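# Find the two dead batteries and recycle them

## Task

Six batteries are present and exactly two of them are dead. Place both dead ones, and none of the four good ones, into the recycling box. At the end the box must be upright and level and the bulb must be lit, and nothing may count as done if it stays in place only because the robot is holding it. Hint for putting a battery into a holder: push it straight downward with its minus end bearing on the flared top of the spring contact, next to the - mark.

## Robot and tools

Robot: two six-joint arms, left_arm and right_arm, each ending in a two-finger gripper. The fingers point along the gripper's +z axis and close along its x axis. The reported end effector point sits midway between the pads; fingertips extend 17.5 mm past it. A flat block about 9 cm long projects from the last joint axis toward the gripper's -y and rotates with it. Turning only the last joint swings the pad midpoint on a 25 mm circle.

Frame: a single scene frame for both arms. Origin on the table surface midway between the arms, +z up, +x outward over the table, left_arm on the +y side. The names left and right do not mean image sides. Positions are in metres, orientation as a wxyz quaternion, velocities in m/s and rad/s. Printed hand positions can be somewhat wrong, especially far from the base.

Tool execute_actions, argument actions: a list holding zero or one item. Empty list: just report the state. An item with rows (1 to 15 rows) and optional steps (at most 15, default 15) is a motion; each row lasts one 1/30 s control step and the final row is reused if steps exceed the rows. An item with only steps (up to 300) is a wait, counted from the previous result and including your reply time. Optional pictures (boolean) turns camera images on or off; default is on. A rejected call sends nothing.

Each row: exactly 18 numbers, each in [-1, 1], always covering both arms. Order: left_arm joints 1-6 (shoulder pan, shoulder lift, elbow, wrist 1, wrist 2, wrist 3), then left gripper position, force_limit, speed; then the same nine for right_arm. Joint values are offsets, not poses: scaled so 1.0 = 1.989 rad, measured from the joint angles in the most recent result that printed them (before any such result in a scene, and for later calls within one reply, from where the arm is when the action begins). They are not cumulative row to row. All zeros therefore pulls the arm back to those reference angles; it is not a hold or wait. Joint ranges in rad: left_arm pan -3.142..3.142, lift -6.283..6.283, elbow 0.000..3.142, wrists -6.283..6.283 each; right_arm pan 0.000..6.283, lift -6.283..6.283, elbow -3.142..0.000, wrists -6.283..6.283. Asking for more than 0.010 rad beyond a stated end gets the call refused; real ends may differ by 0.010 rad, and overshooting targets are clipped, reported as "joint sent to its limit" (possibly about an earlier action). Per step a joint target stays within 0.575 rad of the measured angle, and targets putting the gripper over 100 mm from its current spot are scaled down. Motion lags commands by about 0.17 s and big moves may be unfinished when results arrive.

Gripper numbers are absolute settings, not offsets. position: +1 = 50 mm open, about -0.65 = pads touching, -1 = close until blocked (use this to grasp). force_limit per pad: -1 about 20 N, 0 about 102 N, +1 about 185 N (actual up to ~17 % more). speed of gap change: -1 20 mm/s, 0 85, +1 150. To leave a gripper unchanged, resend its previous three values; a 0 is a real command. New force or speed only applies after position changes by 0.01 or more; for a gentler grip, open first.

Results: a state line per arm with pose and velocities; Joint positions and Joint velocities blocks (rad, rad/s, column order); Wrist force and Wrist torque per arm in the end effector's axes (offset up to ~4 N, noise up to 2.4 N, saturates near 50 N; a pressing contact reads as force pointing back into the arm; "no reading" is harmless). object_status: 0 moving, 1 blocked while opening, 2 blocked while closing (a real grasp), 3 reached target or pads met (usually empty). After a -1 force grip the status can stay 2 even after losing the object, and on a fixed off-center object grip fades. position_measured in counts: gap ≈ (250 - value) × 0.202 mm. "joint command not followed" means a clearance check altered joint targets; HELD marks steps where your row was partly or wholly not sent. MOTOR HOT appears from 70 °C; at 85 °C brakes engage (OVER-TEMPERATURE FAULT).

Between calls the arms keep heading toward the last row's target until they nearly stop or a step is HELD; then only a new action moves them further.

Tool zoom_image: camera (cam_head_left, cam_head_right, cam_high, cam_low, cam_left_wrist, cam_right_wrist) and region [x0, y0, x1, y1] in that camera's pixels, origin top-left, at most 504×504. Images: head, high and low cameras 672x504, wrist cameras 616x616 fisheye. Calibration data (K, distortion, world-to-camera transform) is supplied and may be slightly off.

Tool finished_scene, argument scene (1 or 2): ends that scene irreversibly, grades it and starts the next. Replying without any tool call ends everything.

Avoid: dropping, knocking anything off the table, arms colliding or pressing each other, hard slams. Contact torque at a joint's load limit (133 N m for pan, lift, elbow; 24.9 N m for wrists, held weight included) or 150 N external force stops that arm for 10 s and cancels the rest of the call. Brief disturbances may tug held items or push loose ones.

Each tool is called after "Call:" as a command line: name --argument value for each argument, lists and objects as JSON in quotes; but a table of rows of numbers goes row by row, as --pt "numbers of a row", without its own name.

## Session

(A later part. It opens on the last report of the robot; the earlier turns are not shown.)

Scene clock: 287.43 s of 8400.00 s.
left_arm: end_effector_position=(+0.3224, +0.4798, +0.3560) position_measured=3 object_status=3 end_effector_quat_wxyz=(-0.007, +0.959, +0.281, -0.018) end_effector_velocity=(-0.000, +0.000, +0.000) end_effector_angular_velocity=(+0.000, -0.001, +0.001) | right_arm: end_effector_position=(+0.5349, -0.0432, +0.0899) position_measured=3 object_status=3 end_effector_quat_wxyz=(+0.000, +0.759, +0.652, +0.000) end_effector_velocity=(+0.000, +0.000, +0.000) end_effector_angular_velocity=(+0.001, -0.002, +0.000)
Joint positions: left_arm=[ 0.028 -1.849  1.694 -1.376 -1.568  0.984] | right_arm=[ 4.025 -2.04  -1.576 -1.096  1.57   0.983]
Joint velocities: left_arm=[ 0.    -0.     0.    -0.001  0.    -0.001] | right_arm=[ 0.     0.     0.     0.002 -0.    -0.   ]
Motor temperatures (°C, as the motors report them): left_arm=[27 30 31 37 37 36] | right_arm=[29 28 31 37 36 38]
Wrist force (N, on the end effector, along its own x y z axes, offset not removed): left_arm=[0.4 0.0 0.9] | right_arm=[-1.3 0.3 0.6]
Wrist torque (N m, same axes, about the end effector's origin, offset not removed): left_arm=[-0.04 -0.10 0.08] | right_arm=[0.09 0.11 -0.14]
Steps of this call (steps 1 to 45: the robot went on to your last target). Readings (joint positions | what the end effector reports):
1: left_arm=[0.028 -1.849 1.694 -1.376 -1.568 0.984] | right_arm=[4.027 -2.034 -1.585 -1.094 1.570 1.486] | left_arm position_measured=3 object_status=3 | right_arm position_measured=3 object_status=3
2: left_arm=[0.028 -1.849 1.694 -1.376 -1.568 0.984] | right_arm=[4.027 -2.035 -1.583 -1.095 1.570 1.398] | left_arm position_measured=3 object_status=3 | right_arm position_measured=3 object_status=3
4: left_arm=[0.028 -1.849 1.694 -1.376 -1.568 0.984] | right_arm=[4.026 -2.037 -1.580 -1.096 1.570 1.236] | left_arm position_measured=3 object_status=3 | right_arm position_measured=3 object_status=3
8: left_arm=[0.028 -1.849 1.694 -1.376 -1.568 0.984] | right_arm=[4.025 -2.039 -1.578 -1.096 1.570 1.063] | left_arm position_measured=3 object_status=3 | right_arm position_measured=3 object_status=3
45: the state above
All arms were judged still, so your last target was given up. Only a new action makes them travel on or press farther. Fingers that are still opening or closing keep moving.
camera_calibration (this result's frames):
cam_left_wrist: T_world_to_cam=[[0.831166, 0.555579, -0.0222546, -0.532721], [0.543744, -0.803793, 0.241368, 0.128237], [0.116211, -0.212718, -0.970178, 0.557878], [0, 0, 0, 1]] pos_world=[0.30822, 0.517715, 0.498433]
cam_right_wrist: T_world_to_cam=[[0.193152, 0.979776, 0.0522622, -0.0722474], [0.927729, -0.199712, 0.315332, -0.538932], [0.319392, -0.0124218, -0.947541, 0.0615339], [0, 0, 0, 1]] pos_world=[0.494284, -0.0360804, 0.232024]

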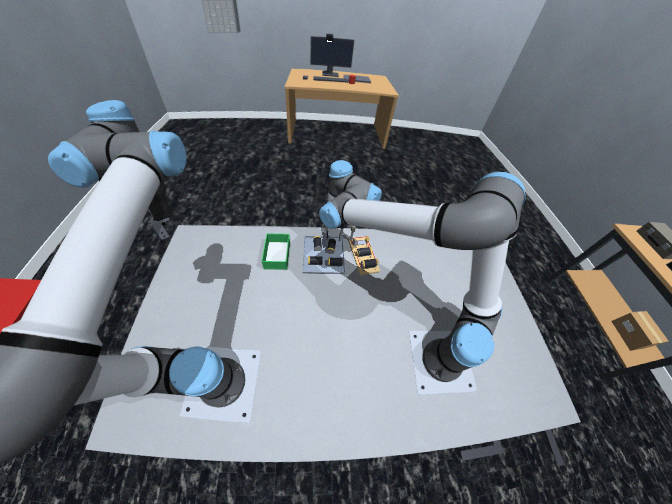

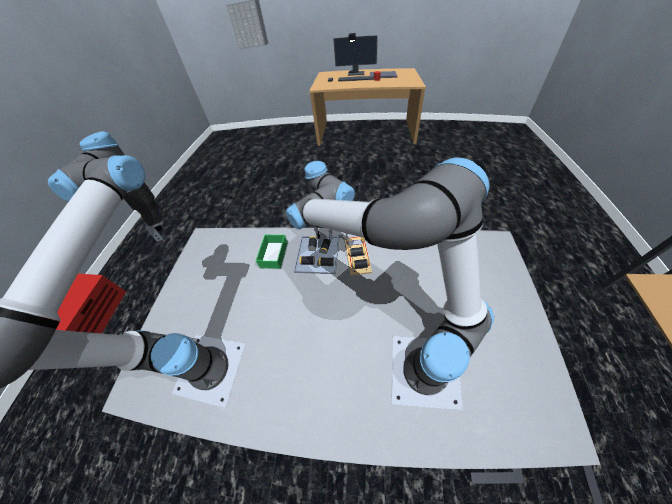

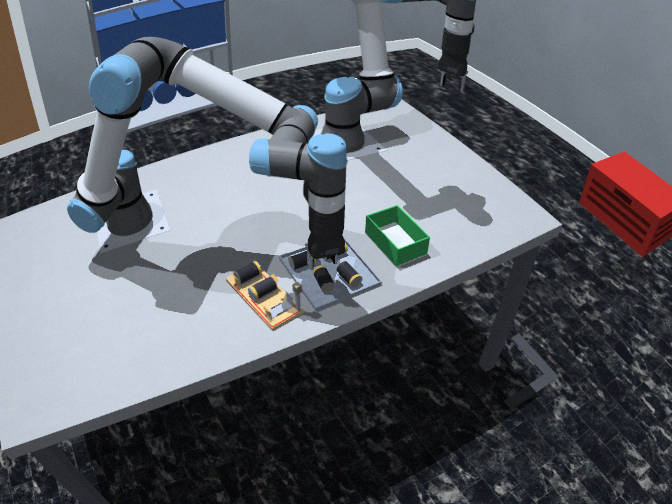

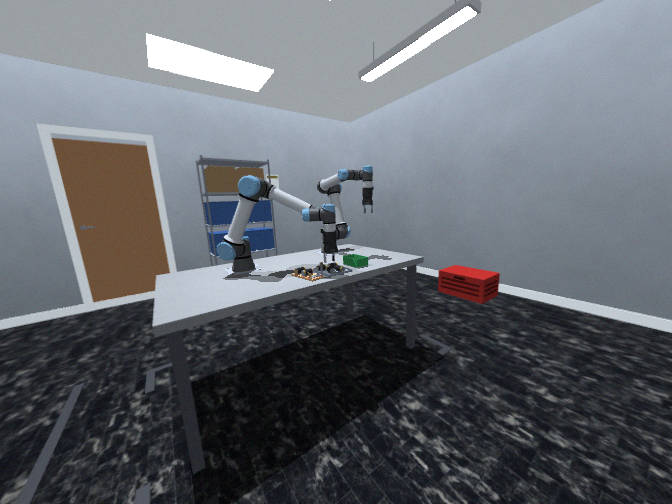

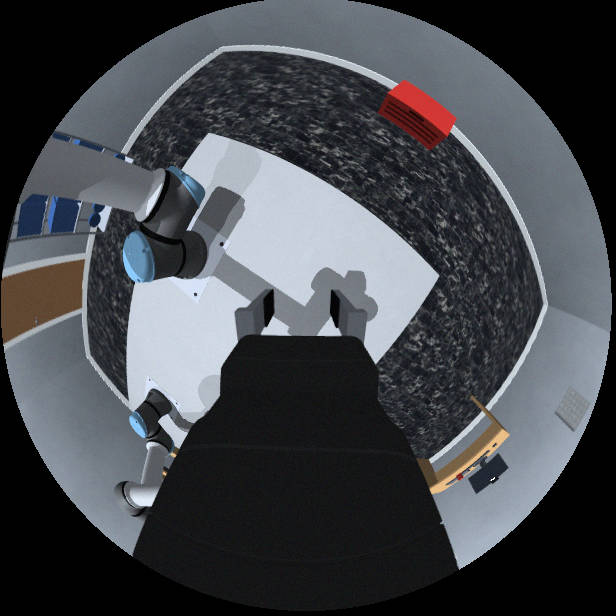

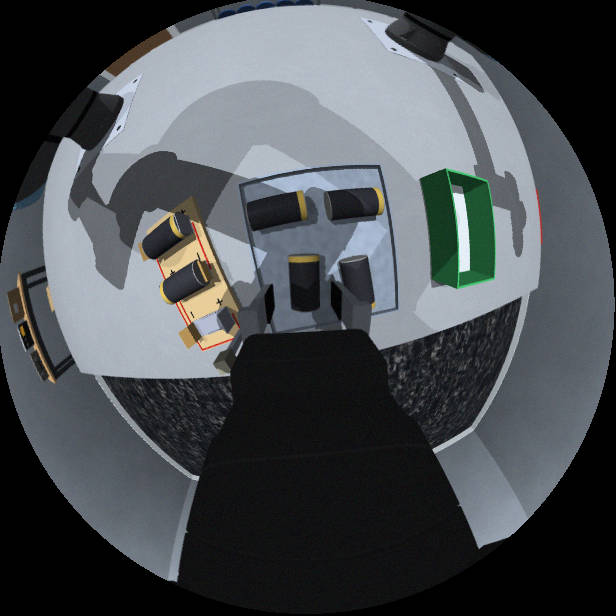

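Call:
execute_actions --actions '[{"rows":[[0,0,0,0,0,0,1,0,0,-0.0011,-0.018,-0.003,0.021,0,-0.0015,0.74,-0.3,0],[0,0,0,0,0,0,1,0,0,-0.0011,-0.018,-0.003,0.021,0,-0.0015,0.74,-0.3,0],[0,0,0,0,0,0,1,0,0,-0.0011,-0.018,-0.003,0.021,0,-0.0015,0.74,-0.3,0],[0,0,0,0,0,0,1,0,0,-0.0011,-0.018,-0.003,0.021,0,-0.0015,0.74,-0.3,0],[0,0,0,0,0,0,1,0,0,-0.0011,-0.018,-0.003,0.021,0,-0.0015,0.74,-0.3,0],[0,0,0,0,0,0,1,0,0,-0.0011,-0.031,-0.0125,0.0435,0,-0.0015,0.74,-0.3,0],[0,0,0,0,0,0,1,0,0,-0.0011,-0.031,-0.0125,0.0435,0,-0.0015,0.74,-0.3,0],[0,0,0,0,0,0,1,0,0,-0.0011,-0.031,-0.0125,0.0435,0,-0.0015,0.74,-0.3,0],[0,0,0,0,0,0,1,0,0,-0.0011,-0.0448,-0.0217,0.0663,0,-0.0015,0.74,-0.3,0]],"steps":15}]' --pictures false

Call:
execute_actions --actions '[{"steps":20}]' --pictures false

Call:
execute_actions --actions '[{"rows":[[0,0,0,0,0,0,1,0,0,0,0,0,0,0,0,-1,-0.3,-0.3]],"steps":15}]' --pictures false

Call:
execute_actions --actions '[{"rows":[[0,0,0,0,0,0,1,0,0,0,0.02,0.015,-0.035,0,0,-1,-0.3,-0.3],[0,0,0,0,0,0,1,0,0,0,0.02,0.015,-0.035,0,0,-1,-0.3,-0.3],[0,0,0,0,0,0,1,0,0,0,0.02,0.015,-0.035,0,0,-1,-0.3,-0.3],[0,0,0,0,0,0,1,0,0,0,0.02,0.015,-0.035,0,0,-1,-0.3,-0.3],[0,0,0,0,0,0,1,0,0,0,0.062,0.055,-0.117,0,0,-1,-0.3,-0.3]],"steps":15}]' --pictures false

Call:
execute_actions --actions '[{"steps":25}]' --pictures false

Scene clock: 300.87 s of 8400.00 s.
left_arm: end_effector_position=(+0.3224, +0.4798, +0.3560) position_measured=3 object_status=3 end_effector_quat_wxyz=(-0.007, +0.959, +0.281, -0.018) end_effector_velocity=(-0.000, +0.000, -0.000) end_effector_angular_velocity=(+0.000, -0.000, +0.001) | right_arm: end_effector_position=(+0.5398, -0.0399, +0.0339) position_measured=42 object_status=3 end_effector_quat_wxyz=(+0.000, +0.758, +0.652, -0.000) end_effector_velocity=(+0.001, +0.001, -0.060) end_effector_angular_velocity=(+0.004, -0.003, +0.000)
Joint positions: left_arm=[ 0.028 -1.849  1.694 -1.376 -1.568  0.984] | right_arm=[ 4.023 -2.119 -1.614 -0.98   1.57   0.98 ]
Joint velocities: left_arm=[ 0.    -0.001  0.     0.    -0.    -0.001] | right_arm=[-0.    -0.08  -0.051  0.135  0.    -0.001]
Motor temperatures (°C, as the motors report them): left_arm=[27 30 31 37 37 36] | right_arm=[29 28 31 37 36 38]
Wrist force (N, on the end effector, along its own x y z axes, offset not removed): left_arm=[-5.2 -1.2 0.7] | right_arm=[0.3 0.6 2.4]
Wrist torque (N m, same axes, about the end effector's origin, offset not removed): left_arm=[-0.37 0.85 0.51] | right_arm=[0.29 -0.19 -0.22]
Steps of this call (steps 1 to 90: nothing new was sent; then 9.93 s passed at rest; steps 91 to 105: all 15 steps of this action). Readings (joint positions | what the end effector reports):
91: left_arm=[0.028 -1.849 1.694 -1.376 -1.568 0.984] | right_arm=[4.025 -2.040 -1.576 -1.096 1.570 0.982] | left_arm position_measured=3 object_status=3 | right_arm position_measured=8 object_status=0
92: left_arm=[0.028 -1.849 1.694 -1.376 -1.568 0.984] | right_arm=[4.025 -2.044 -1.577 -1.092 1.570 0.982] | left_arm position_measured=3 object_status=3 | right_arm position_measured=23 object_status=0
94: left_arm=[0.028 -1.849 1.694 -1.376 -1.568 0.984] | right_arm=[4.024 -2.056 -1.579 -1.077 1.570 0.981] | left_arm position_measured=3 object_status=3 | right_arm position_measured=42 object_status=0
98: left_arm=[0.028 -1.849 1.694 -1.376 -1.568 0.984] | right_arm=[4.023 -2.077 -1.587 -1.049 1.570 0.980] | left_arm position_measured=3 object_status=3 | right_arm position_measured=42 object_status=0
105: the state above

Scene clock: 301.53 s of 8400.00 s.
left_arm: end_effector_position=(+0.3224, +0.4798, +0.3560) position_measured=3 object_status=3 end_effector_quat_wxyz=(-0.007, +0.959, +0.281, -0.018) end_effector_velocity=(+0.000, -0.000, +0.000) end_effector_angular_velocity=(+0.000, -0.001, +0.003) | right_arm: end_effector_position=(+0.5399, -0.0398, +0.0268) position_measured=42 object_status=3 end_effector_quat_wxyz=(+0.000, +0.758, +0.652, -0.000) end_effector_velocity=(-0.000, -0.000, -0.001) end_effector_angular_velocity=(-0.001, +0.001, +0.000)
Joint positions: left_arm=[ 0.028 -1.849  1.694 -1.376 -1.568  0.984] | right_arm=[ 4.023 -2.129 -1.619 -0.965  1.57   0.98 ]
Joint velocities: left_arm=[-0.001 -0.001 -0.    -0.    -0.    -0.003] | right_arm=[ 0.    -0.001 -0.     0.    -0.    -0.   ]
Motor temperatures (°C, as the motors report them): left_arm=[27 30 31 37 37 36] | right_arm=[29 28 31 37 36 38]
Wrist force (N, on the end effector, along its own x y z axes, offset not removed): left_arm=[-4.3 2.1 0.6] | right_arm=[0.5 -0.1 1.5]
Wrist torque (N m, same axes, about the end effector's origin, offset not removed): left_arm=[0.09 0.81 0.08] | right_arm=[0.13 -0.27 -0.17]
Steps of this call (steps 1 to 20: the robot went on to your last target). Readings (joint positions | what the end effector reports):
1: left_arm=[0.028 -1.849 1.694 -1.376 -1.568 0.984] | right_arm=[4.023 -2.122 -1.615 -0.976 1.570 0.980] | left_arm position_measured=3 object_status=3 | right_arm position_measured=42 object_status=3
2: left_arm=[0.028 -1.849 1.694 -1.376 -1.568 0.984] | right_arm=[4.023 -2.123 -1.616 -0.973 1.570 0.980] | left_arm position_measured=3 object_status=3 | right_arm position_measured=42 object_status=3
4: left_arm=[0.028 -1.849 1.694 -1.376 -1.568 0.984] | right_arm=[4.023 -2.126 -1.618 -0.970 1.570 0.980] | left_arm position_measured=3 object_status=3 | right_arm position_measured=42 object_status=3
8: left_arm=[0.028 -1.849 1.694 -1.376 -1.568 0.984] | right_arm=[4.023 -2.128 -1.619 -0.966 1.570 0.980] | left_arm position_measured=3 object_status=3 | right_arm position_measured=42 object_status=3
20: the state above

Scene clock: 302.03 s of 8400.00 s.
left_arm: end_effector_position=(+0.3224, +0.4798, +0.3560) position_measured=3 object_status=3 end_effector_quat_wxyz=(-0.007, +0.959, +0.281, -0.018) end_effector_velocity=(-0.000, +0.000, -0.000) end_effector_angular_velocity=(-0.000, +0.000, -0.002) | right_arm: end_effector_position=(+0.5399, -0.0398, +0.0268) position_measured=91 object_status=2 end_effector_quat_wxyz=(+0.000, +0.758, +0.652, -0.000) end_effector_velocity=(+0.000, -0.000, -0.000) end_effector_angular_velocity=(+0.000, +0.000, -0.001)
Joint positions: left_arm=[ 0.028 -1.849  1.694 -1.376 -1.568  0.984] | right_arm=[ 4.023 -2.129 -1.619 -0.965  1.57   0.98 ]
Joint velocities: left_arm=[ 0.    -0.     0.     0.    -0.     0.002] | right_arm=[-0.001 -0.    -0.     0.001  0.     0.   ]
Motor temperatures (°C, as the motors report them): left_arm=[27 30 31 37 37 36] | right_arm=[29 28 31 37 36 38]
Wrist force (N, on the end effector, along its own x y z axes, offset not removed): left_arm=[-0.1 -3.5 0.2] | right_arm=[-0.8 -0.3 3.0]
Wrist torque (N m, same axes, about the end effector's origin, offset not removed): left_arm=[-0.89 0.14 0.08] | right_arm=[0.11 0.04 -0.10]
Steps of this call (steps 1 to 15: all 15 steps of this action). Readings (joint positions | what the end effector reports):
1: left_arm=[0.028 -1.849 1.694 -1.376 -1.568 0.984] | right_arm=[4.023 -2.129 -1.619 -0.965 1.570 0.980] | left_arm position_measured=3 object_status=3 | right_arm position_measured=46 object_status=0
2: left_arm=[0.028 -1.849 1.694 -1.376 -1.568 0.984] | right_arm=[4.023 -2.129 -1.619 -0.965 1.570 0.980] | left_arm position_measured=3 object_status=3 | right_arm position_measured=57 object_status=0
4: left_arm=[0.028 -1.849 1.694 -1.376 -1.568 0.984] | right_arm=[4.023 -2.129 -1.619 -0.965 1.570 0.980] | left_arm position_measured=3 object_status=3 | right_arm position_measured=78 object_status=0
8: left_arm=[0.028 -1.849 1.694 -1.376 -1.568 0.984] | right_arm=[4.023 -2.129 -1.619 -0.965 1.570 0.980] | left_arm position_measured=3 object_status=3 | right_arm position_measured=91 object_status=0
15: the state above

Scene clock: 302.53 s of 8400.00 s.
left_arm: end_effector_position=(+0.3224, +0.4798, +0.3560) position_measured=3 object_status=3 end_effector_quat_wxyz=(-0.007, +0.959, +0.281, -0.018) end_effector_velocity=(-0.000, +0.000, +0.000) end_effector_angular_velocity=(-0.000, -0.001, -0.001) | right_arm: end_effector_position=(+0.5387, -0.0412, +0.1256) position_measured=91 object_status=2 end_effector_quat_wxyz=(+0.000, +0.758, +0.652, +0.001) end_effector_velocity=(-0.007, -0.008, +0.054) end_effector_angular_velocity=(-0.010, +0.010, -0.001)
Joint positions: left_arm=[ 0.028 -1.849  1.694 -1.376 -1.568  0.984] | right_arm=[ 4.023 -2.013 -1.517 -1.181  1.57   0.98 ]
Joint velocities: left_arm=[ 0.    -0.001 -0.     0.     0.     0.001] | right_arm=[-0.001  0.063  0.058 -0.136  0.001  0.   ]
Motor temperatures (°C, as the motors report them): left_arm=[27 30 31 37 37 36] | right_arm=[29 28 31 37 36 38]
Wrist force (N, on the end effector, along its own x y z axes, offset not removed): left_arm=[-1.1 0.0 -1.0] | right_arm=[-0.6 0.0 2.8]
Wrist torque (N m, same axes, about the end effector's origin, offset not removed): left_arm=[-0.51 0.31 -0.05] | right_arm=[0.19 -0.03 -0.13]
Steps of this call (steps 1 to 15: all 15 steps of this action). Readings (joint positions | what the end effector reports):
1: left_arm=[0.028 -1.849 1.694 -1.376 -1.568 0.984] | right_arm=[4.023 -2.129 -1.619 -0.965 1.570 0.980] | left_arm position_measured=3 object_status=3 | right_arm position_measured=91 object_status=2
2: left_arm=[0.028 -1.849 1.694 -1.376 -1.568 0.984] | right_arm=[4.023 -2.125 -1.616 -0.970 1.570 0.980] | left_arm position_measured=3 object_status=3 | right_arm position_measured=91 object_status=2
4: left_arm=[0.028 -1.849 1.694 -1.376 -1.568 0.984] | right_arm=[4.023 -2.110 -1.606 -0.995 1.570 0.980] | left_arm position_measured=3 object_status=3 | right_arm position_measured=91 object_status=2
8: left_arm=[0.028 -1.849 1.694 -1.376 -1.568 0.984] | right_arm=[4.023 -2.060 -1.561 -1.077 1.570 0.980] | left_arm position_measured=3 object_status=3 | right_arm position_measured=91 object_status=2
15: the state above

Scene clock: 303.37 s of 8400.00 s.
left_arm: end_effector_position=(+0.3224, +0.4798, +0.3560) position_measured=3 object_status=3 end_effector_quat_wxyz=(-0.007, +0.959, +0.281, -0.018) end_effector_velocity=(-0.000, +0.000, +0.000) end_effector_angular_velocity=(-0.000, +0.000, +0.000) | right_arm: end_effector_position=(+0.5378, -0.0422, +0.1321) position_measured=91 object_status=2 end_effector_quat_wxyz=(+0.000, +0.758, +0.652, -0.000) end_effector_velocity=(+0.001, +0.000, +0.001) end_effector_angular_velocity=(+0.001, -0.002, +0.000)
Joint positions: left_arm=[ 0.028 -1.849  1.694 -1.376 -1.568  0.984] | right_arm=[ 4.023 -2.005 -1.51  -1.197  1.57   0.98 ]
Joint velocities: left_arm=[ 0.001 -0.001  0.     0.     0.     0.001] | right_arm=[-0.     0.001  0.     0.001 -0.001 -0.   ]
Motor temperatures (°C, as the motors report them): left_arm=[27 30 31 37 37 36] | right_arm=[29 28 31 37 36 38]
Wrist force (N, on the end effector, along its own x y z axes, offset not removed): left_arm=[-3.1 0.7 3.3] | right_arm=[-0.8 0.6 3.7]
Wrist torque (N m, same axes, about the end effector's origin, offset not removed): left_arm=[-0.07 0.68 0.02] | right_arm=[0.18 -0.05 -0.11]
Steps of this call (steps 1 to 25: the robot went on to your last target). Readings (joint positions | what the end effector reports):
1: left_arm=[0.028 -1.849 1.694 -1.376 -1.568 0.984] | right_arm=[4.023 -2.011 -1.515 -1.185 1.570 0.980] | left_arm position_measured=3 object_status=3 | right_arm position_measured=91 object_status=2
2: left_arm=[0.028 -1.849 1.694 -1.376 -1.568 0.984] | right_arm=[4.023 -2.010 -1.514 -1.188 1.570 0.980] | left_arm position_measured=3 object_status=3 | right_arm position_measured=91 object_status=2
4: left_arm=[0.028 -1.849 1.694 -1.376 -1.568 0.984] | right_arm=[4.023 -2.008 -1.512 -1.192 1.570 0.980] | left_arm position_measured=3 object_status=3 | right_arm position_measured=91 object_status=2
8: left_arm=[0.028 -1.849 1.694 -1.376 -1.568 0.984] | right_arm=[4.023 -2.006 -1.511 -1.196 1.570 0.980] | left_arm position_measured=3 object_status=3 | right_arm position_measured=91 object_status=2
25: the state above

Call:
execute_actions --actions '[]' --pictures false

Scene clock: 311.10 s of 8400.00 s.
left_arm: end_effector_position=(+0.3224, +0.4798, +0.3560) position_measured=3 object_status=3 end_effector_quat_wxyz=(-0.007, +0.959, +0.281, -0.018) end_effector_velocity=(-0.000, -0.000, +0.000) end_effector_angular_velocity=(+0.000, -0.000, +0.001) | right_arm: end_effector_position=(+0.5378, -0.0422, +0.1321) position_measured=91 object_status=2 end_effector_quat_wxyz=(+0.000, +0.758, +0.652, -0.000) end_effector_velocity=(+0.000, -0.001, -0.001) end_effector_angular_velocity=(-0.002, +0.001, -0.001)
Joint positions: left_arm=[ 0.028 -1.849  1.694 -1.376 -1.568  0.984] | right_arm=[ 4.023 -2.005 -1.51  -1.197  1.57   0.98 ]
Joint velocities: left_arm=[-0.001 -0.001  0.     0.    -0.    -0.001] | right_arm=[-0.001 -0.001  0.    -0.001  0.    -0.   ]
Motor temperatures (°C, as the motors report them): left_arm=[27 30 31 37 37 36] | right_arm=[29 28 31 37 36 38]
Wrist force (N, on the end effector, along its own x y z axes, offset not removed): left_arm=[-1.6 1.1 1.5] | right_arm=[0.4 -0.5 2.1]
Wrist torque (N m, same axes, about the end effector's origin, offset not removed): left_arm=[-0.16 0.45 0.06] | right_arm=[0.06 -0.21 -0.11]
Steps of this call (steps 1 to 15: the robot went on to your last target; steps 16 to 90: nothing new was sent; then 4.73 s passed at rest). Readings (joint positions | what the end effector reports):
1: left_arm=[0.028 -1.849 1.694 -1.376 -1.568 0.984] | right_arm=[4.023 -2.005 -1.510 -1.197 1.570 0.980] | left_arm position_measured=3 object_status=3 | right_arm position_measured=91 object_status=2
2: left_arm=[0.028 -1.849 1.694 -1.376 -1.568 0.984] | right_arm=[4.023 -2.005 -1.510 -1.197 1.570 0.980] | left_arm position_measured=3 object_status=3 | right_arm position_measured=91 object_status=2
4: left_arm=[0.028 -1.849 1.694 -1.376 -1.568 0.984] | right_arm=[4.023 -2.005 -1.510 -1.197 1.570 0.980] | left_arm position_measured=3 object_status=3 | right_arm position_measured=91 object_status=2
8: left_arm=[0.028 -1.849 1.694 -1.376 -1.568 0.984] | right_arm=[4.023 -2.005 -1.510 -1.197 1.570 0.980] | left_arm position_measured=3 object_status=3 | right_arm position_measured=91 object_status=2
90: the state above
All arms were judged still, so your last target was given up. Only a new action makes them travel on or press farther. Fingers that are still opening or closing keep moving.

Call:
execute_actions --actions '[{"rows":[[0,0,0,0,0,0,1,0,0,-0.1011,0.0784,-0.1121,0.0337,0,0.5224,-1,-0.3,-0.3]],"steps":15}]' --pictures false

Call:
execute_actions --actions '[{"steps":45}]' --pictures false

Call:
execute_actions --actions '[{"rows":[[0,0,0,0,0,0,1,0,0,0,-0.0442,-0.0427,0.086,0,0,-1,-0.3,-0.3]],"steps":15}]' --pictures false

Call:
execute_actions --actions '[{"steps":25}]'

Scene clock: 317.13 s of 8400.00 s.
left_arm: end_effector_position=(+0.3224, +0.4798, +0.3560) position_measured=3 object_status=3 end_effector_quat_wxyz=(-0.007, +0.959, +0.281, -0.018) end_effector_velocity=(+0.000, -0.000, -0.001) end_effector_angular_velocity=(+0.000, +0.001, -0.001) | right_arm: end_effector_position=(+0.5619, -0.1730, +0.1315) position_measured=91 object_status=2 end_effector_quat_wxyz=(+0.000, +0.985, +0.175, +0.000) end_effector_velocity=(+0.029, -0.040, -0.003) end_effector_angular_velocity=(-0.003, +0.004, -1.451)
Joint positions: left_arm=[ 0.028 -1.849  1.694 -1.376 -1.568  0.984] | right_arm=[ 3.83  -1.855 -1.724 -1.133  1.57   1.855]
Joint velocities: left_arm=[-0.001  0.001  0.    -0.    -0.     0.   ] | right_arm=[-0.069  0.052 -0.076  0.019 -0.     1.383]
Motor temperatures (°C, as the motors report them): left_arm=[27 30 31 37 37 36] | right_arm=[29 28 31 37 36 38]
Wrist force (N, on the end effector, along its own x y z axes, offset not removed): left_arm=[-4.0 -2.1 0.5] | right_arm=[0.0 0.2 2.3]
Wrist torque (N m, same axes, about the end effector's origin, offset not removed): left_arm=[-0.71 0.88 0.18] | right_arm=[0.02 -0.27 -0.25]
Steps of this call (steps 1 to 90: nothing new was sent; then 2.53 s passed at rest; steps 91 to 105: all 15 steps of this action). Readings (joint positions | what the end effector reports):
91: left_arm=[0.028 -1.849 1.694 -1.376 -1.568 0.984] | right_arm=[4.023 -2.005 -1.510 -1.197 1.570 0.980] | left_arm position_measured=3 object_status=3 | right_arm position_measured=91 object_status=2
92: left_arm=[0.028 -1.849 1.694 -1.376 -1.568 0.984] | right_arm=[4.017 -1.999 -1.516 -1.192 1.570 0.985] | left_arm position_measured=3 object_status=3 | right_arm position_measured=91 object_status=2
94: left_arm=[0.028 -1.849 1.694 -1.376 -1.568 0.984] | right_arm=[3.972 -1.962 -1.564 -1.175 1.570 1.046] | left_arm position_measured=3 object_status=3 | right_arm position_measured=91 object_status=2
98: left_arm=[0.028 -1.849 1.694 -1.376 -1.568 0.984] | right_arm=[3.880 -1.893 -1.667 -1.148 1.570 1.310] | left_arm position_measured=3 object_status=3 | right_arm position_measured=91 object_status=2
105: the state above

Scene clock: 318.63 s of 8400.00 s.
left_arm: end_effector_position=(+0.3224, +0.4798, +0.3560) position_measured=3 object_status=3 end_effector_quat_wxyz=(-0.007, +0.959, +0.281, -0.018) end_effector_velocity=(+0.000, +0.000, -0.000) end_effector_angular_velocity=(+0.000, +0.001, +0.001) | right_arm: end_effector_position=(+0.5654, -0.1781, +0.1311) position_measured=91 object_status=2 end_effector_quat_wxyz=(+0.000, +0.996, +0.090, -0.000) end_effector_velocity=(+0.000, -0.000, +0.000) end_effector_angular_velocity=(+0.000, -0.000, -0.001)
Joint positions: left_arm=[ 0.028 -1.849  1.694 -1.376 -1.568  0.984] | right_arm=[ 3.822 -1.85  -1.733 -1.13   1.57   2.018]
Joint velocities: left_arm=[ 0.     0.001  0.    -0.     0.    -0.001] | right_arm=[-0. -0.  0.  0.  0.  0.]
Motor temperatures (°C, as the motors report them): left_arm=[27 30 31 37 37 36] | right_arm=[29 28 31 37 36 38]
Wrist force (N, on the end effector, along its own x y z axes, offset not removed): left_arm=[-2.7 0.0 -0.9] | right_arm=[-0.4 1.1 3.5]
Wrist torque (N m, same axes, about the end effector's origin, offset not removed): left_arm=[-0.21 0.69 0.23] | right_arm=[0.29 -0.12 -0.14]
Steps of this call (steps 1 to 30: the robot went on to your last target; steps 31 to 45: nothing new was sent). Readings (joint positions | what the end effector reports):
1: left_arm=[0.028 -1.849 1.694 -1.376 -1.568 0.984] | right_arm=[3.828 -1.854 -1.726 -1.132 1.570 1.896] | left_arm position_measured=3 object_status=3 | right_arm position_measured=91 object_status=2
2: left_arm=[0.028 -1.849 1.694 -1.376 -1.568 0.984] | right_arm=[3.826 -1.853 -1.728 -1.131 1.570 1.926] | left_arm position_measured=3 object_status=3 | right_arm position_measured=91 object_status=2
4: left_arm=[0.028 -1.849 1.694 -1.376 -1.568 0.984] | right_arm=[3.824 -1.851 -1.730 -1.131 1.570 1.966] | left_arm position_measured=3 object_status=3 | right_arm position_measured=91 object_status=2
8: left_arm=[0.028 -1.849 1.694 -1.376 -1.568 0.984] | right_arm=[3.823 -1.850 -1.732 -1.130 1.570 2.002] | left_arm position_measured=3 object_status=3 | right_arm position_measured=91 object_status=2
45: the state above
All arms were judged still, so your last target was given up. Only a new action makes them travel on or press farther. Fingers that are still opening or closing keep moving.

Scene clock: 319.13 s of 8400.00 s.
left_arm: end_effector_position=(+0.3224, +0.4798, +0.3560) position_measured=3 object_status=3 end_effector_quat_wxyz=(-0.007, +0.959, +0.281, -0.018) end_effector_velocity=(-0.000, +0.000, +0.000) end_effector_angular_velocity=(+0.000, -0.001, +0.002) | right_arm: end_effector_position=(+0.5660, -0.1777, +0.0622) position_measured=91 object_status=2 end_effector_quat_wxyz=(+0.001, +0.996, +0.090, -0.001) end_effector_velocity=(+0.000, +0.000, -0.014) end_effector_angular_velocity=(+0.003, -0.004, +0.000)
Joint positions: left_arm=[ 0.028 -1.849  1.694 -1.376 -1.568  0.984] | right_arm=[ 3.822 -1.935 -1.816 -0.964  1.57   2.018]
Joint velocities: left_arm=[ 0.001 -0.    -0.     0.    -0.    -0.001] | right_arm=[ 0.    -0.019 -0.018  0.042 -0.    -0.   ]
Motor temperatures (°C, as the motors report them): left_arm=[27 30 31 37 37 36] | right_arm=[29 28 31 37 36 38]
Wrist force (N, on the end effector, along its own x y z axes, offset not removed): left_arm=[-0.7 -0.8 1.4] | right_arm=[0.8 1.6 2.7]
Wrist torque (N m, same axes, about the end effector's origin, offset not removed): left_arm=[-0.37 0.21 0.17] | right_arm=[0.12 -0.30 -0.13]
Steps of this call (steps 1 to 15: all 15 steps of this action). Readings (joint positions | what the end effector reports):
1: left_arm=[0.028 -1.849 1.694 -1.376 -1.568 0.984] | right_arm=[3.822 -1.850 -1.733 -1.130 1.570 2.018] | left_arm position_measured=3 object_status=3 | right_arm position_measured=91 object_status=2
2: left_arm=[0.028 -1.849 1.694 -1.376 -1.568 0.984] | right_arm=[3.822 -1.855 -1.739 -1.124 1.570 2.018] | left_arm position_measured=3 object_status=3 | right_arm position_measured=91 object_status=2
4: left_arm=[0.028 -1.849 1.694 -1.376 -1.568 0.984] | right_arm=[3.822 -1.886 -1.769 -1.074 1.570 2.018] | left_arm position_measured=3 object_status=3 | right_arm position_measured=91 object_status=2
8: left_arm=[0.028 -1.849 1.694 -1.376 -1.568 0.984] | right_arm=[3.822 -1.921 -1.802 -0.996 1.570 2.018] | left_arm position_measured=3 object_status=3 | right_arm position_measured=91 object_status=2
15: the state above

Scene clock: 319.97 s of 8400.00 s.
left_arm: end_effector_position=(+0.3224, +0.4798, +0.3560) position_measured=3 object_status=3 end_effector_quat_wxyz=(-0.007, +0.959, +0.281, -0.018) end_effector_velocity=(+0.000, +0.000, -0.000) end_effector_angular_velocity=(+0.000, +0.001, -0.000) | right_arm: end_effector_position=(+0.5661, -0.1776, +0.0605) position_measured=91 object_status=2 end_effector_quat_wxyz=(+0.001, +0.996, +0.090, -0.001) end_effector_velocity=(+0.000, -0.000, +0.001) end_effector_angular_velocity=(+0.002, -0.002, -0.001)
Joint positions: left_arm=[ 0.028 -1.849  1.694 -1.376 -1.568  0.984] | right_arm=[ 3.822 -1.937 -1.818 -0.959  1.57   2.018]
Joint velocities: left_arm=[ 0.     0.001  0.    -0.     0.     0.   ] | right_arm=[-0.001  0.001 -0.     0.001  0.     0.   ]
Motor temperatures (°C, as the motors report them): left_arm=[27 30 31 37 37 36] | right_arm=[29 28 31 37 36 38]
Wrist force (N, on the end effector, along its own x y z axes, offset not removed): left_arm=[-2.2 -3.1 4.0] | right_arm=[-0.3 1.4 3.1]
Wrist torque (N m, same axes, about the end effector's origin, offset not removed): left_arm=[-0.73 0.53 0.10] | right_arm=[0.05 -0.06 -0.11]
Steps of this call (steps 1 to 15: the robot went on to your last target; steps 16 to 25: nothing new was sent). Readings (joint positions | what the end effector reports):
1: left_arm=[0.028 -1.849 1.694 -1.376 -1.568 0.984] | right_arm=[3.822 -1.936 -1.816 -0.963 1.570 2.018] | left_arm position_measured=3 object_status=3 | right_arm position_measured=91 object_status=2
2: left_arm=[0.028 -1.849 1.694 -1.376 -1.568 0.984] | right_arm=[3.822 -1.936 -1.817 -0.962 1.570 2.018] | left_arm position_measured=3 object_status=3 | right_arm position_measured=91 object_status=2
4: left_arm=[0.028 -1.849 1.694 -1.376 -1.568 0.984] | right_arm=[3.822 -1.937 -1.817 -0.961 1.570 2.018] | left_arm position_measured=3 object_status=3 | right_arm position_measured=91 object_status=2
8: left_arm=[0.028 -1.849 1.694 -1.376 -1.568 0.984] | right_arm=[3.822 -1.937 -1.818 -0.960 1.570 2.018] | left_arm position_measured=3 object_status=3 | right_arm position_measured=91 object_status=2
25: the state above
All arms were judged still, so your last target was given up. Only a new action makes them travel on or press farther. Fingers that are still opening or closing keep moving.
camera_calibration (this result's frames):
cam_left_wrist: T_world_to_cam=[[0.831166, 0.555579, -0.0222545, -0.532721], [0.543744, -0.803793, 0.241368, 0.128237], [0.116211, -0.212718, -0.970178, 0.557878], [0, 0, 0, 1]] pos_world=[0.30822, 0.517715, 0.498433]
cam_right_wrist: T_world_to_cam=[[0.989349, 0.136442, 0.0507089, -0.545436], [0.113677, -0.941825, 0.316297, -0.25651], [0.0909151, -0.307163, -0.947304, 0.0990666], [0, 0, 0, 1]] pos_world=[0.559779, -0.136737, 0.202638]

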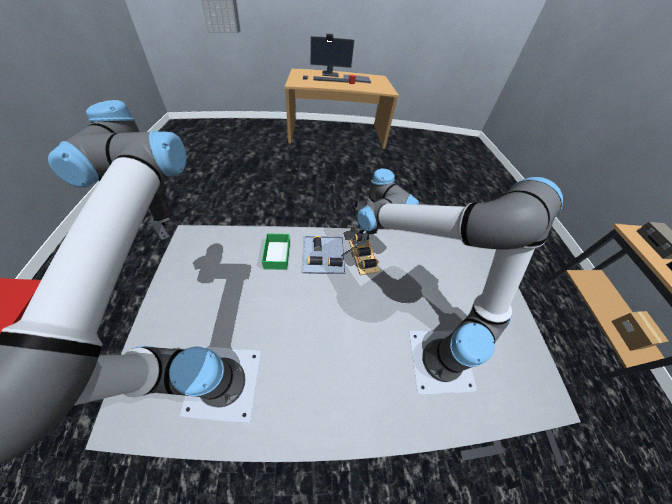

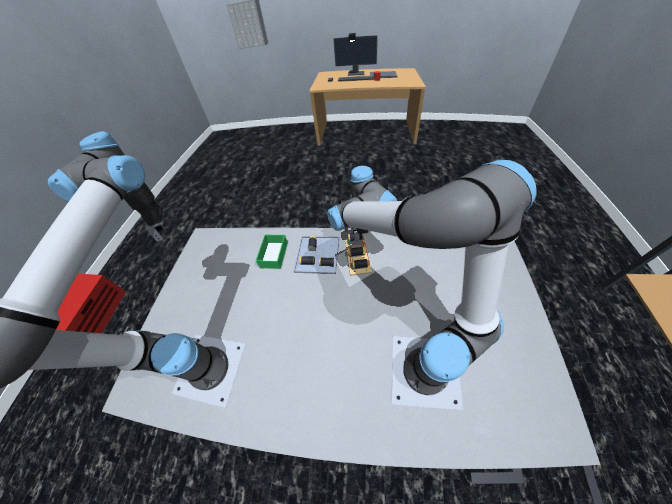

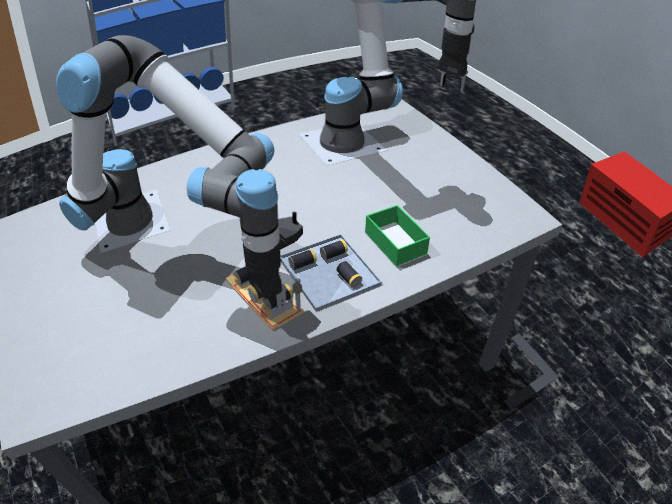

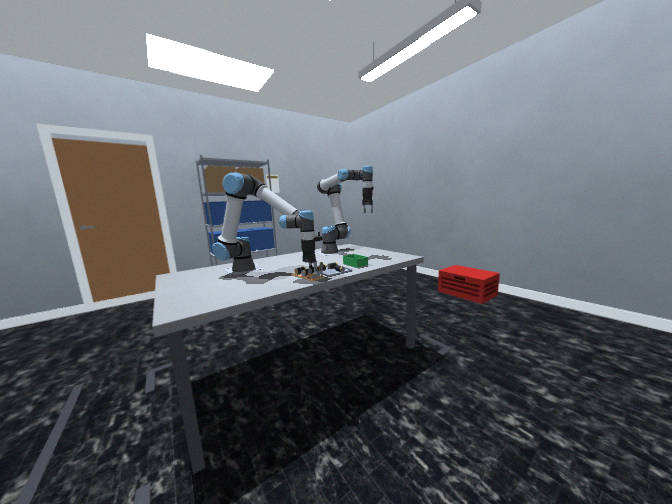

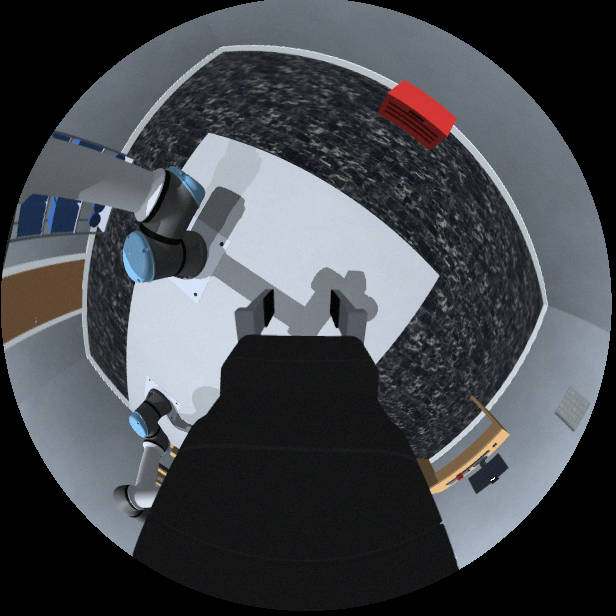

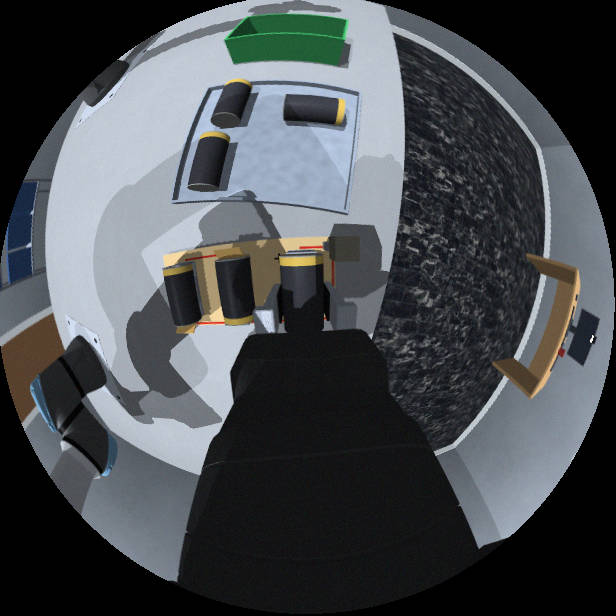

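Call:
zoom_image --camera "cam_right_wrist" --region '[150, 210, 390, 350]'

Region (150, 210, 390, 350) of cam_right_wrist's 616x616 image, scaled by 2.100, with more detail than that image has; it fills the top 294 rows of this view, and the rest is white.

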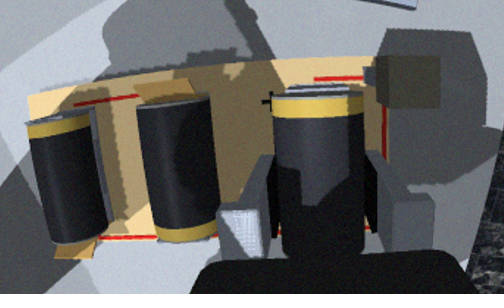

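Call:
execute_actions --actions '[{"rows":[[0,0,0,0,0,0,1,0,0,-0.002,0,0,0,0,-0.002,-1,-0.3,-0.3],[0,0,0,0,0,0,1,0,0,-0.002,0,0,0,0,-0.002,-1,-0.3,-0.3],[0,0,0,0,0,0,1,0,0,-0.002,0,0,0,0,-0.002,-1,-0.3,-0.3],[0,0,0,0,0,0,1,0,0,-0.002,-0.002,-0.0015,0.004,0,-0.002,-1,-0.3,-0.3],[0,0,0,0,0,0,1,0,0,-0.002,-0.004,-0.003,0.0075,0,-0.002,-1,-0.3,-0.3],[0,0,0,0,0,0,1,0,0,-0.002,-0.006,-0.0045,0.011,0,-0.002,-1,-0.3,-0.3],[0,0,0,0,0,0,1,0,0,-0.002,-0.008,-0.006,0.0145,0,-0.002,-1,-0.3,-0.3],[0,0,0,0,0,0,1,0,0,-0.002,-0.010,-0.0075,0.018,0,-0.002,-1,-0.3,-0.3],[0,0,0,0,0,0,1,0,0,-0.002,-0.012,-0.009,0.0215,0,-0.002,-1,-0.3,-0.3],[0,0,0,0,0,0,1,0,0,-0.002,-0.014,-0.0105,0.025,0,-0.002,-1,-0.3,-0.3],[0,0,0,0,0,0,1,0,0,-0.002,-0.016,-0.012,0.029,0,-0.002,-1,-0.3,-0.3],[0,0,0,0,0,0,1,0,0,-0.002,-0.0186,-0.0136,0.0332,0,-0.002,-1,-0.3,-0.3]],"steps":15}]' --pictures false

Call:
execute_actions --actions '[{"steps":25}]' --pictures false

Call:
execute_actions --actions '[{"rows":[[0,0,0,0,0,0,1,0,0,0,0,0,0,0,0,0.74,-0.3,-0.3]],"steps":15}]'

Scene clock: 328.90 s of 8400.00 s.
left_arm: end_effector_position=(+0.3224, +0.4798, +0.3560) position_measured=3 object_status=3 end_effector_quat_wxyz=(-0.007, +0.959, +0.281, -0.018) end_effector_velocity=(-0.000, +0.000, -0.001) end_effector_angular_velocity=(+0.000, +0.002, +0.000) | right_arm: end_effector_position=(+0.5670, -0.1797, +0.0404) position_measured=91 object_status=2 end_effector_quat_wxyz=(+0.000, +0.996, +0.090, -0.000) end_effector_velocity=(-0.000, -0.000, -0.048) end_effector_angular_velocity=(+0.002, -0.002, +0.001)
Joint positions: left_arm=[ 0.028 -1.849  1.694 -1.376 -1.568  0.984] | right_arm=[ 3.818 -1.966 -1.839 -0.908  1.57   2.015]
Joint velocities: left_arm=[ 0.001  0.     0.001  0.001 -0.     0.   ] | right_arm=[-0.    -0.07  -0.05   0.123  0.    -0.001]
Motor temperatures (°C, as the motors report them): left_arm=[27 30 31 37 37 36] | right_arm=[29 28 31 37 36 38]
Wrist force (N, on the end effector, along its own x y z axes, offset not removed): left_arm=[-3.3 -0.1 2.3] | right_arm=[-0.4 -2.3 3.0]
Wrist torque (N m, same axes, about the end effector's origin, offset not removed): left_arm=[-0.41 0.69 0.06] | right_arm=[0.03 -0.11 -0.13]
Steps of this call (steps 1 to 90: nothing new was sent; then 5.43 s passed at rest; steps 91 to 105: all 15 steps of this action). Readings (joint positions | what the end effector reports):
91: left_arm=[0.028 -1.849 1.694 -1.376 -1.568 0.984] | right_arm=[3.822 -1.937 -1.818 -0.959 1.570 2.018] | left_arm position_measured=3 object_status=3 | right_arm position_measured=91 object_status=2
92: left_arm=[0.028 -1.849 1.694 -1.376 -1.568 0.984] | right_arm=[3.821 -1.937 -1.818 -0.959 1.570 2.018] | left_arm position_measured=3 object_status=3 | right_arm position_measured=91 object_status=2
94: left_arm=[0.028 -1.849 1.694 -1.376 -1.568 0.984] | right_arm=[3.820 -1.937 -1.818 -0.959 1.570 2.017] | left_arm position_measured=3 object_status=3 | right_arm position_measured=91 object_status=2
98: left_arm=[0.028 -1.849 1.694 -1.376 -1.568 0.984] | right_arm=[3.819 -1.944 -1.823 -0.948 1.570 2.015] | left_arm position_measured=3 object_status=3 | right_arm position_measured=91 object_status=2
105: the state above

Scene clock: 329.73 s of 8400.00 s.
left_arm: end_effector_position=(+0.3224, +0.4798, +0.3560) position_measured=3 object_status=3 end_effector_quat_wxyz=(-0.007, +0.959, +0.281, -0.018) end_effector_velocity=(+0.000, +0.000, -0.000) end_effector_angular_velocity=(-0.000, +0.001, -0.000) | right_arm: end_effector_position=(+0.5670, -0.1797, +0.0348) position_measured=91 object_status=2 end_effector_quat_wxyz=(+0.000, +0.996, +0.090, +0.000) end_effector_velocity=(+0.000, -0.001, +0.000) end_effector_angular_velocity=(+0.000, -0.001, -0.002)
Joint positions: left_arm=[ 0.028 -1.849  1.694 -1.376 -1.568  0.984] | right_arm=[ 3.818 -1.974 -1.845 -0.893  1.57   2.014]
Joint velocities: left_arm=[ 0.     0.001 -0.    -0.     0.     0.001] | right_arm=[-0.002  0.001 -0.    -0.    -0.     0.   ]
Motor temperatures (°C, as the motors report them): left_arm=[27 30 31 37 37 36] | right_arm=[29 28 31 37 36 38]
Wrist force (N, on the end effector, along its own x y z axes, offset not removed): left_arm=[-1.9 -0.1 0.6] | right_arm=[-8.1 3.2 -27.7]
Wrist torque (N m, same axes, about the end effector's origin, offset not removed): left_arm=[-0.35 0.40 0.21] | right_arm=[0.11 -0.24 -0.16]
Steps of this call (steps 1 to 25: the robot went on to your last target). Readings (joint positions | what the end effector reports):
1: left_arm=[0.028 -1.849 1.694 -1.376 -1.568 0.984] | right_arm=[3.818 -1.968 -1.841 -0.904 1.570 2.015] | left_arm position_measured=3 object_status=3 | right_arm position_measured=91 object_status=2
2: left_arm=[0.028 -1.849 1.694 -1.376 -1.568 0.984] | right_arm=[3.818 -1.970 -1.842 -0.901 1.570 2.014] | left_arm position_measured=3 object_status=3 | right_arm position_measured=91 object_status=2
4: left_arm=[0.028 -1.849 1.694 -1.376 -1.568 0.984] | right_arm=[3.818 -1.972 -1.843 -0.898 1.570 2.014] | left_arm position_measured=3 object_status=3 | right_arm position_measured=91 object_status=2
8: left_arm=[0.028 -1.849 1.694 -1.376 -1.568 0.984] | right_arm=[3.818 -1.974 -1.844 -0.895 1.570 2.014] | left_arm position_measured=3 object_status=3 | right_arm position_measured=91 object_status=2
25: the state above

Scene clock: 330.23 s of 8400.00 s.
left_arm: end_effector_position=(+0.3224, +0.4798, +0.3560) position_measured=3 object_status=3 end_effector_quat_wxyz=(-0.007, +0.959, +0.281, -0.018) end_effector_velocity=(+0.000, +0.000, +0.000) end_effector_angular_velocity=(-0.000, -0.001, -0.000) | right_arm: end_effector_position=(+0.5669, -0.1798, +0.0347) position_measured=42 object_status=3 end_effector_quat_wxyz=(+0.000, +0.996, +0.090, -0.000) end_effector_velocity=(+0.000, -0.000, +0.001) end_effector_angular_velocity=(+0.002, -0.002, -0.000)
Joint positions: left_arm=[ 0.028 -1.849  1.694 -1.376 -1.568  0.984] | right_arm=[ 3.818 -1.974 -1.845 -0.893  1.57   2.014]
Joint velocities: left_arm=[ 0.    -0.    -0.001 -0.     0.     0.   ] | right_arm=[-0.001  0.002 -0.     0.001  0.    -0.   ]
Motor temperatures (°C, as the motors report them): left_arm=[27 30 31 37 37 36] | right_arm=[29 28 31 37 36 38]
Wrist force (N, on the end effector, along its own x y z axes, offset not removed): left_arm=[-2.3 1.7 0.4] | right_arm=[-0.9 0.4 1.9]
Wrist torque (N m, same axes, about the end effector's origin, offset not removed): left_arm=[0.10 0.70 0.21] | right_arm=[0.25 -0.04 -0.12]
Steps of this call (steps 1 to 15: all 15 steps of this action). Readings (joint positions | what the end effector reports):
1: left_arm=[0.028 -1.849 1.694 -1.376 -1.568 0.984] | right_arm=[3.818 -1.974 -1.845 -0.893 1.570 2.014] | left_arm position_measured=3 object_status=3 | right_arm position_measured=87 object_status=0
2: left_arm=[0.028 -1.849 1.694 -1.376 -1.568 0.984] | right_arm=[3.818 -1.974 -1.845 -0.893 1.570 2.014] | left_arm position_measured=3 object_status=3 | right_arm position_measured=76 object_status=0
4: left_arm=[0.028 -1.849 1.694 -1.376 -1.568 0.984] | right_arm=[3.818 -1.975 -1.845 -0.893 1.570 2.014] | left_arm position_measured=3 object_status=3 | right_arm position_measured=55 object_status=0
8: left_arm=[0.028 -1.849 1.694 -1.376 -1.568 0.984] | right_arm=[3.818 -1.975 -1.845 -0.893 1.570 2.014] | left_arm position_measured=3 object_status=3 | right_arm position_measured=42 object_status=0
15: the state above
camera_calibration (this result's frames):
cam_left_wrist: T_world_to_cam=[[0.831166, 0.555579, -0.0222545, -0.532721], [0.543744, -0.803793, 0.241368, 0.128236], [0.116211, -0.212718, -0.970178, 0.557878], [0, 0, 0, 1]] pos_world=[0.30822, 0.517715, 0.498433]
cam_right_wrist: T_world_to_cam=[[0.989273, 0.136384, 0.0523298, -0.544686], [0.113207, -0.942177, 0.315415, -0.250276], [0.0923217, -0.306108, -0.94751, 0.073267], [0, 0, 0, 1]] pos_world=[0.560412, -0.13909, 0.176866]

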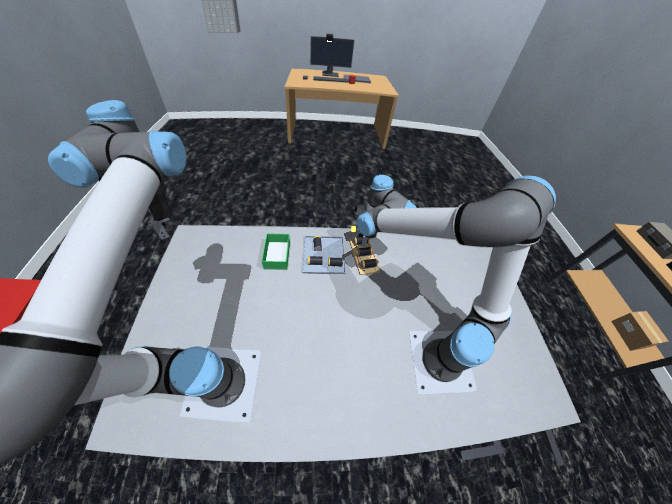

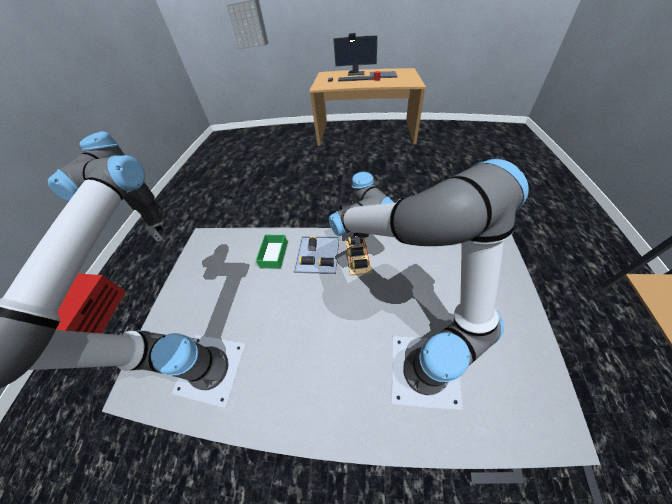

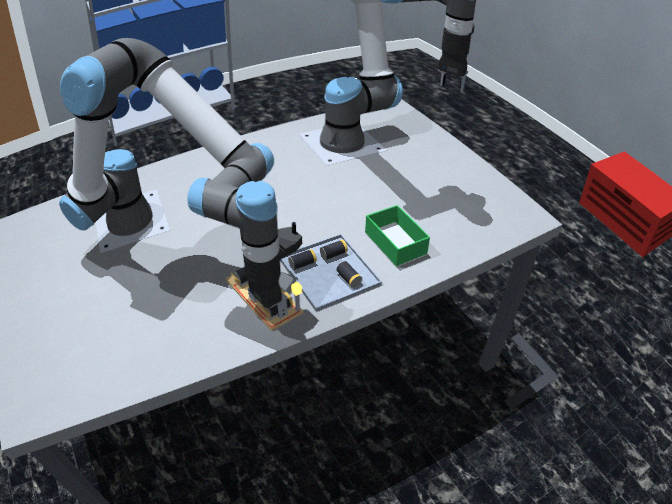

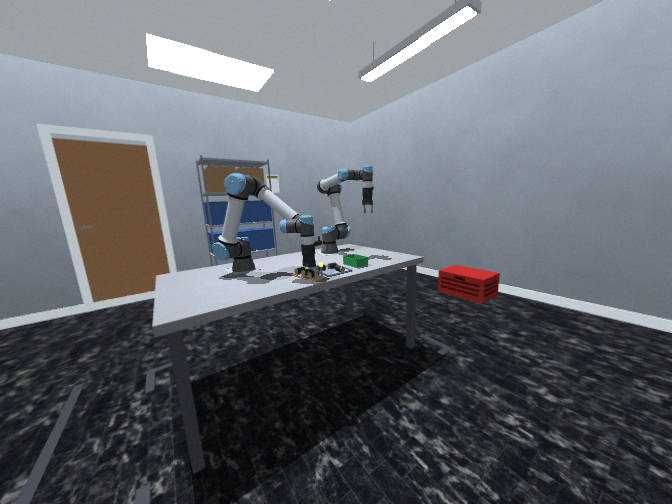

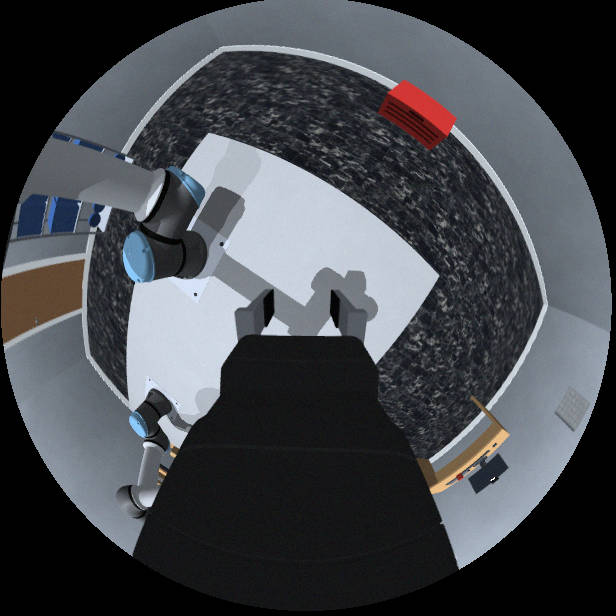

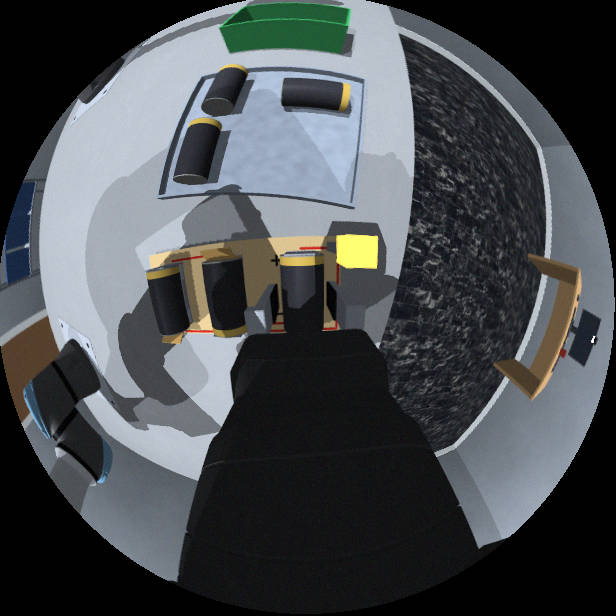

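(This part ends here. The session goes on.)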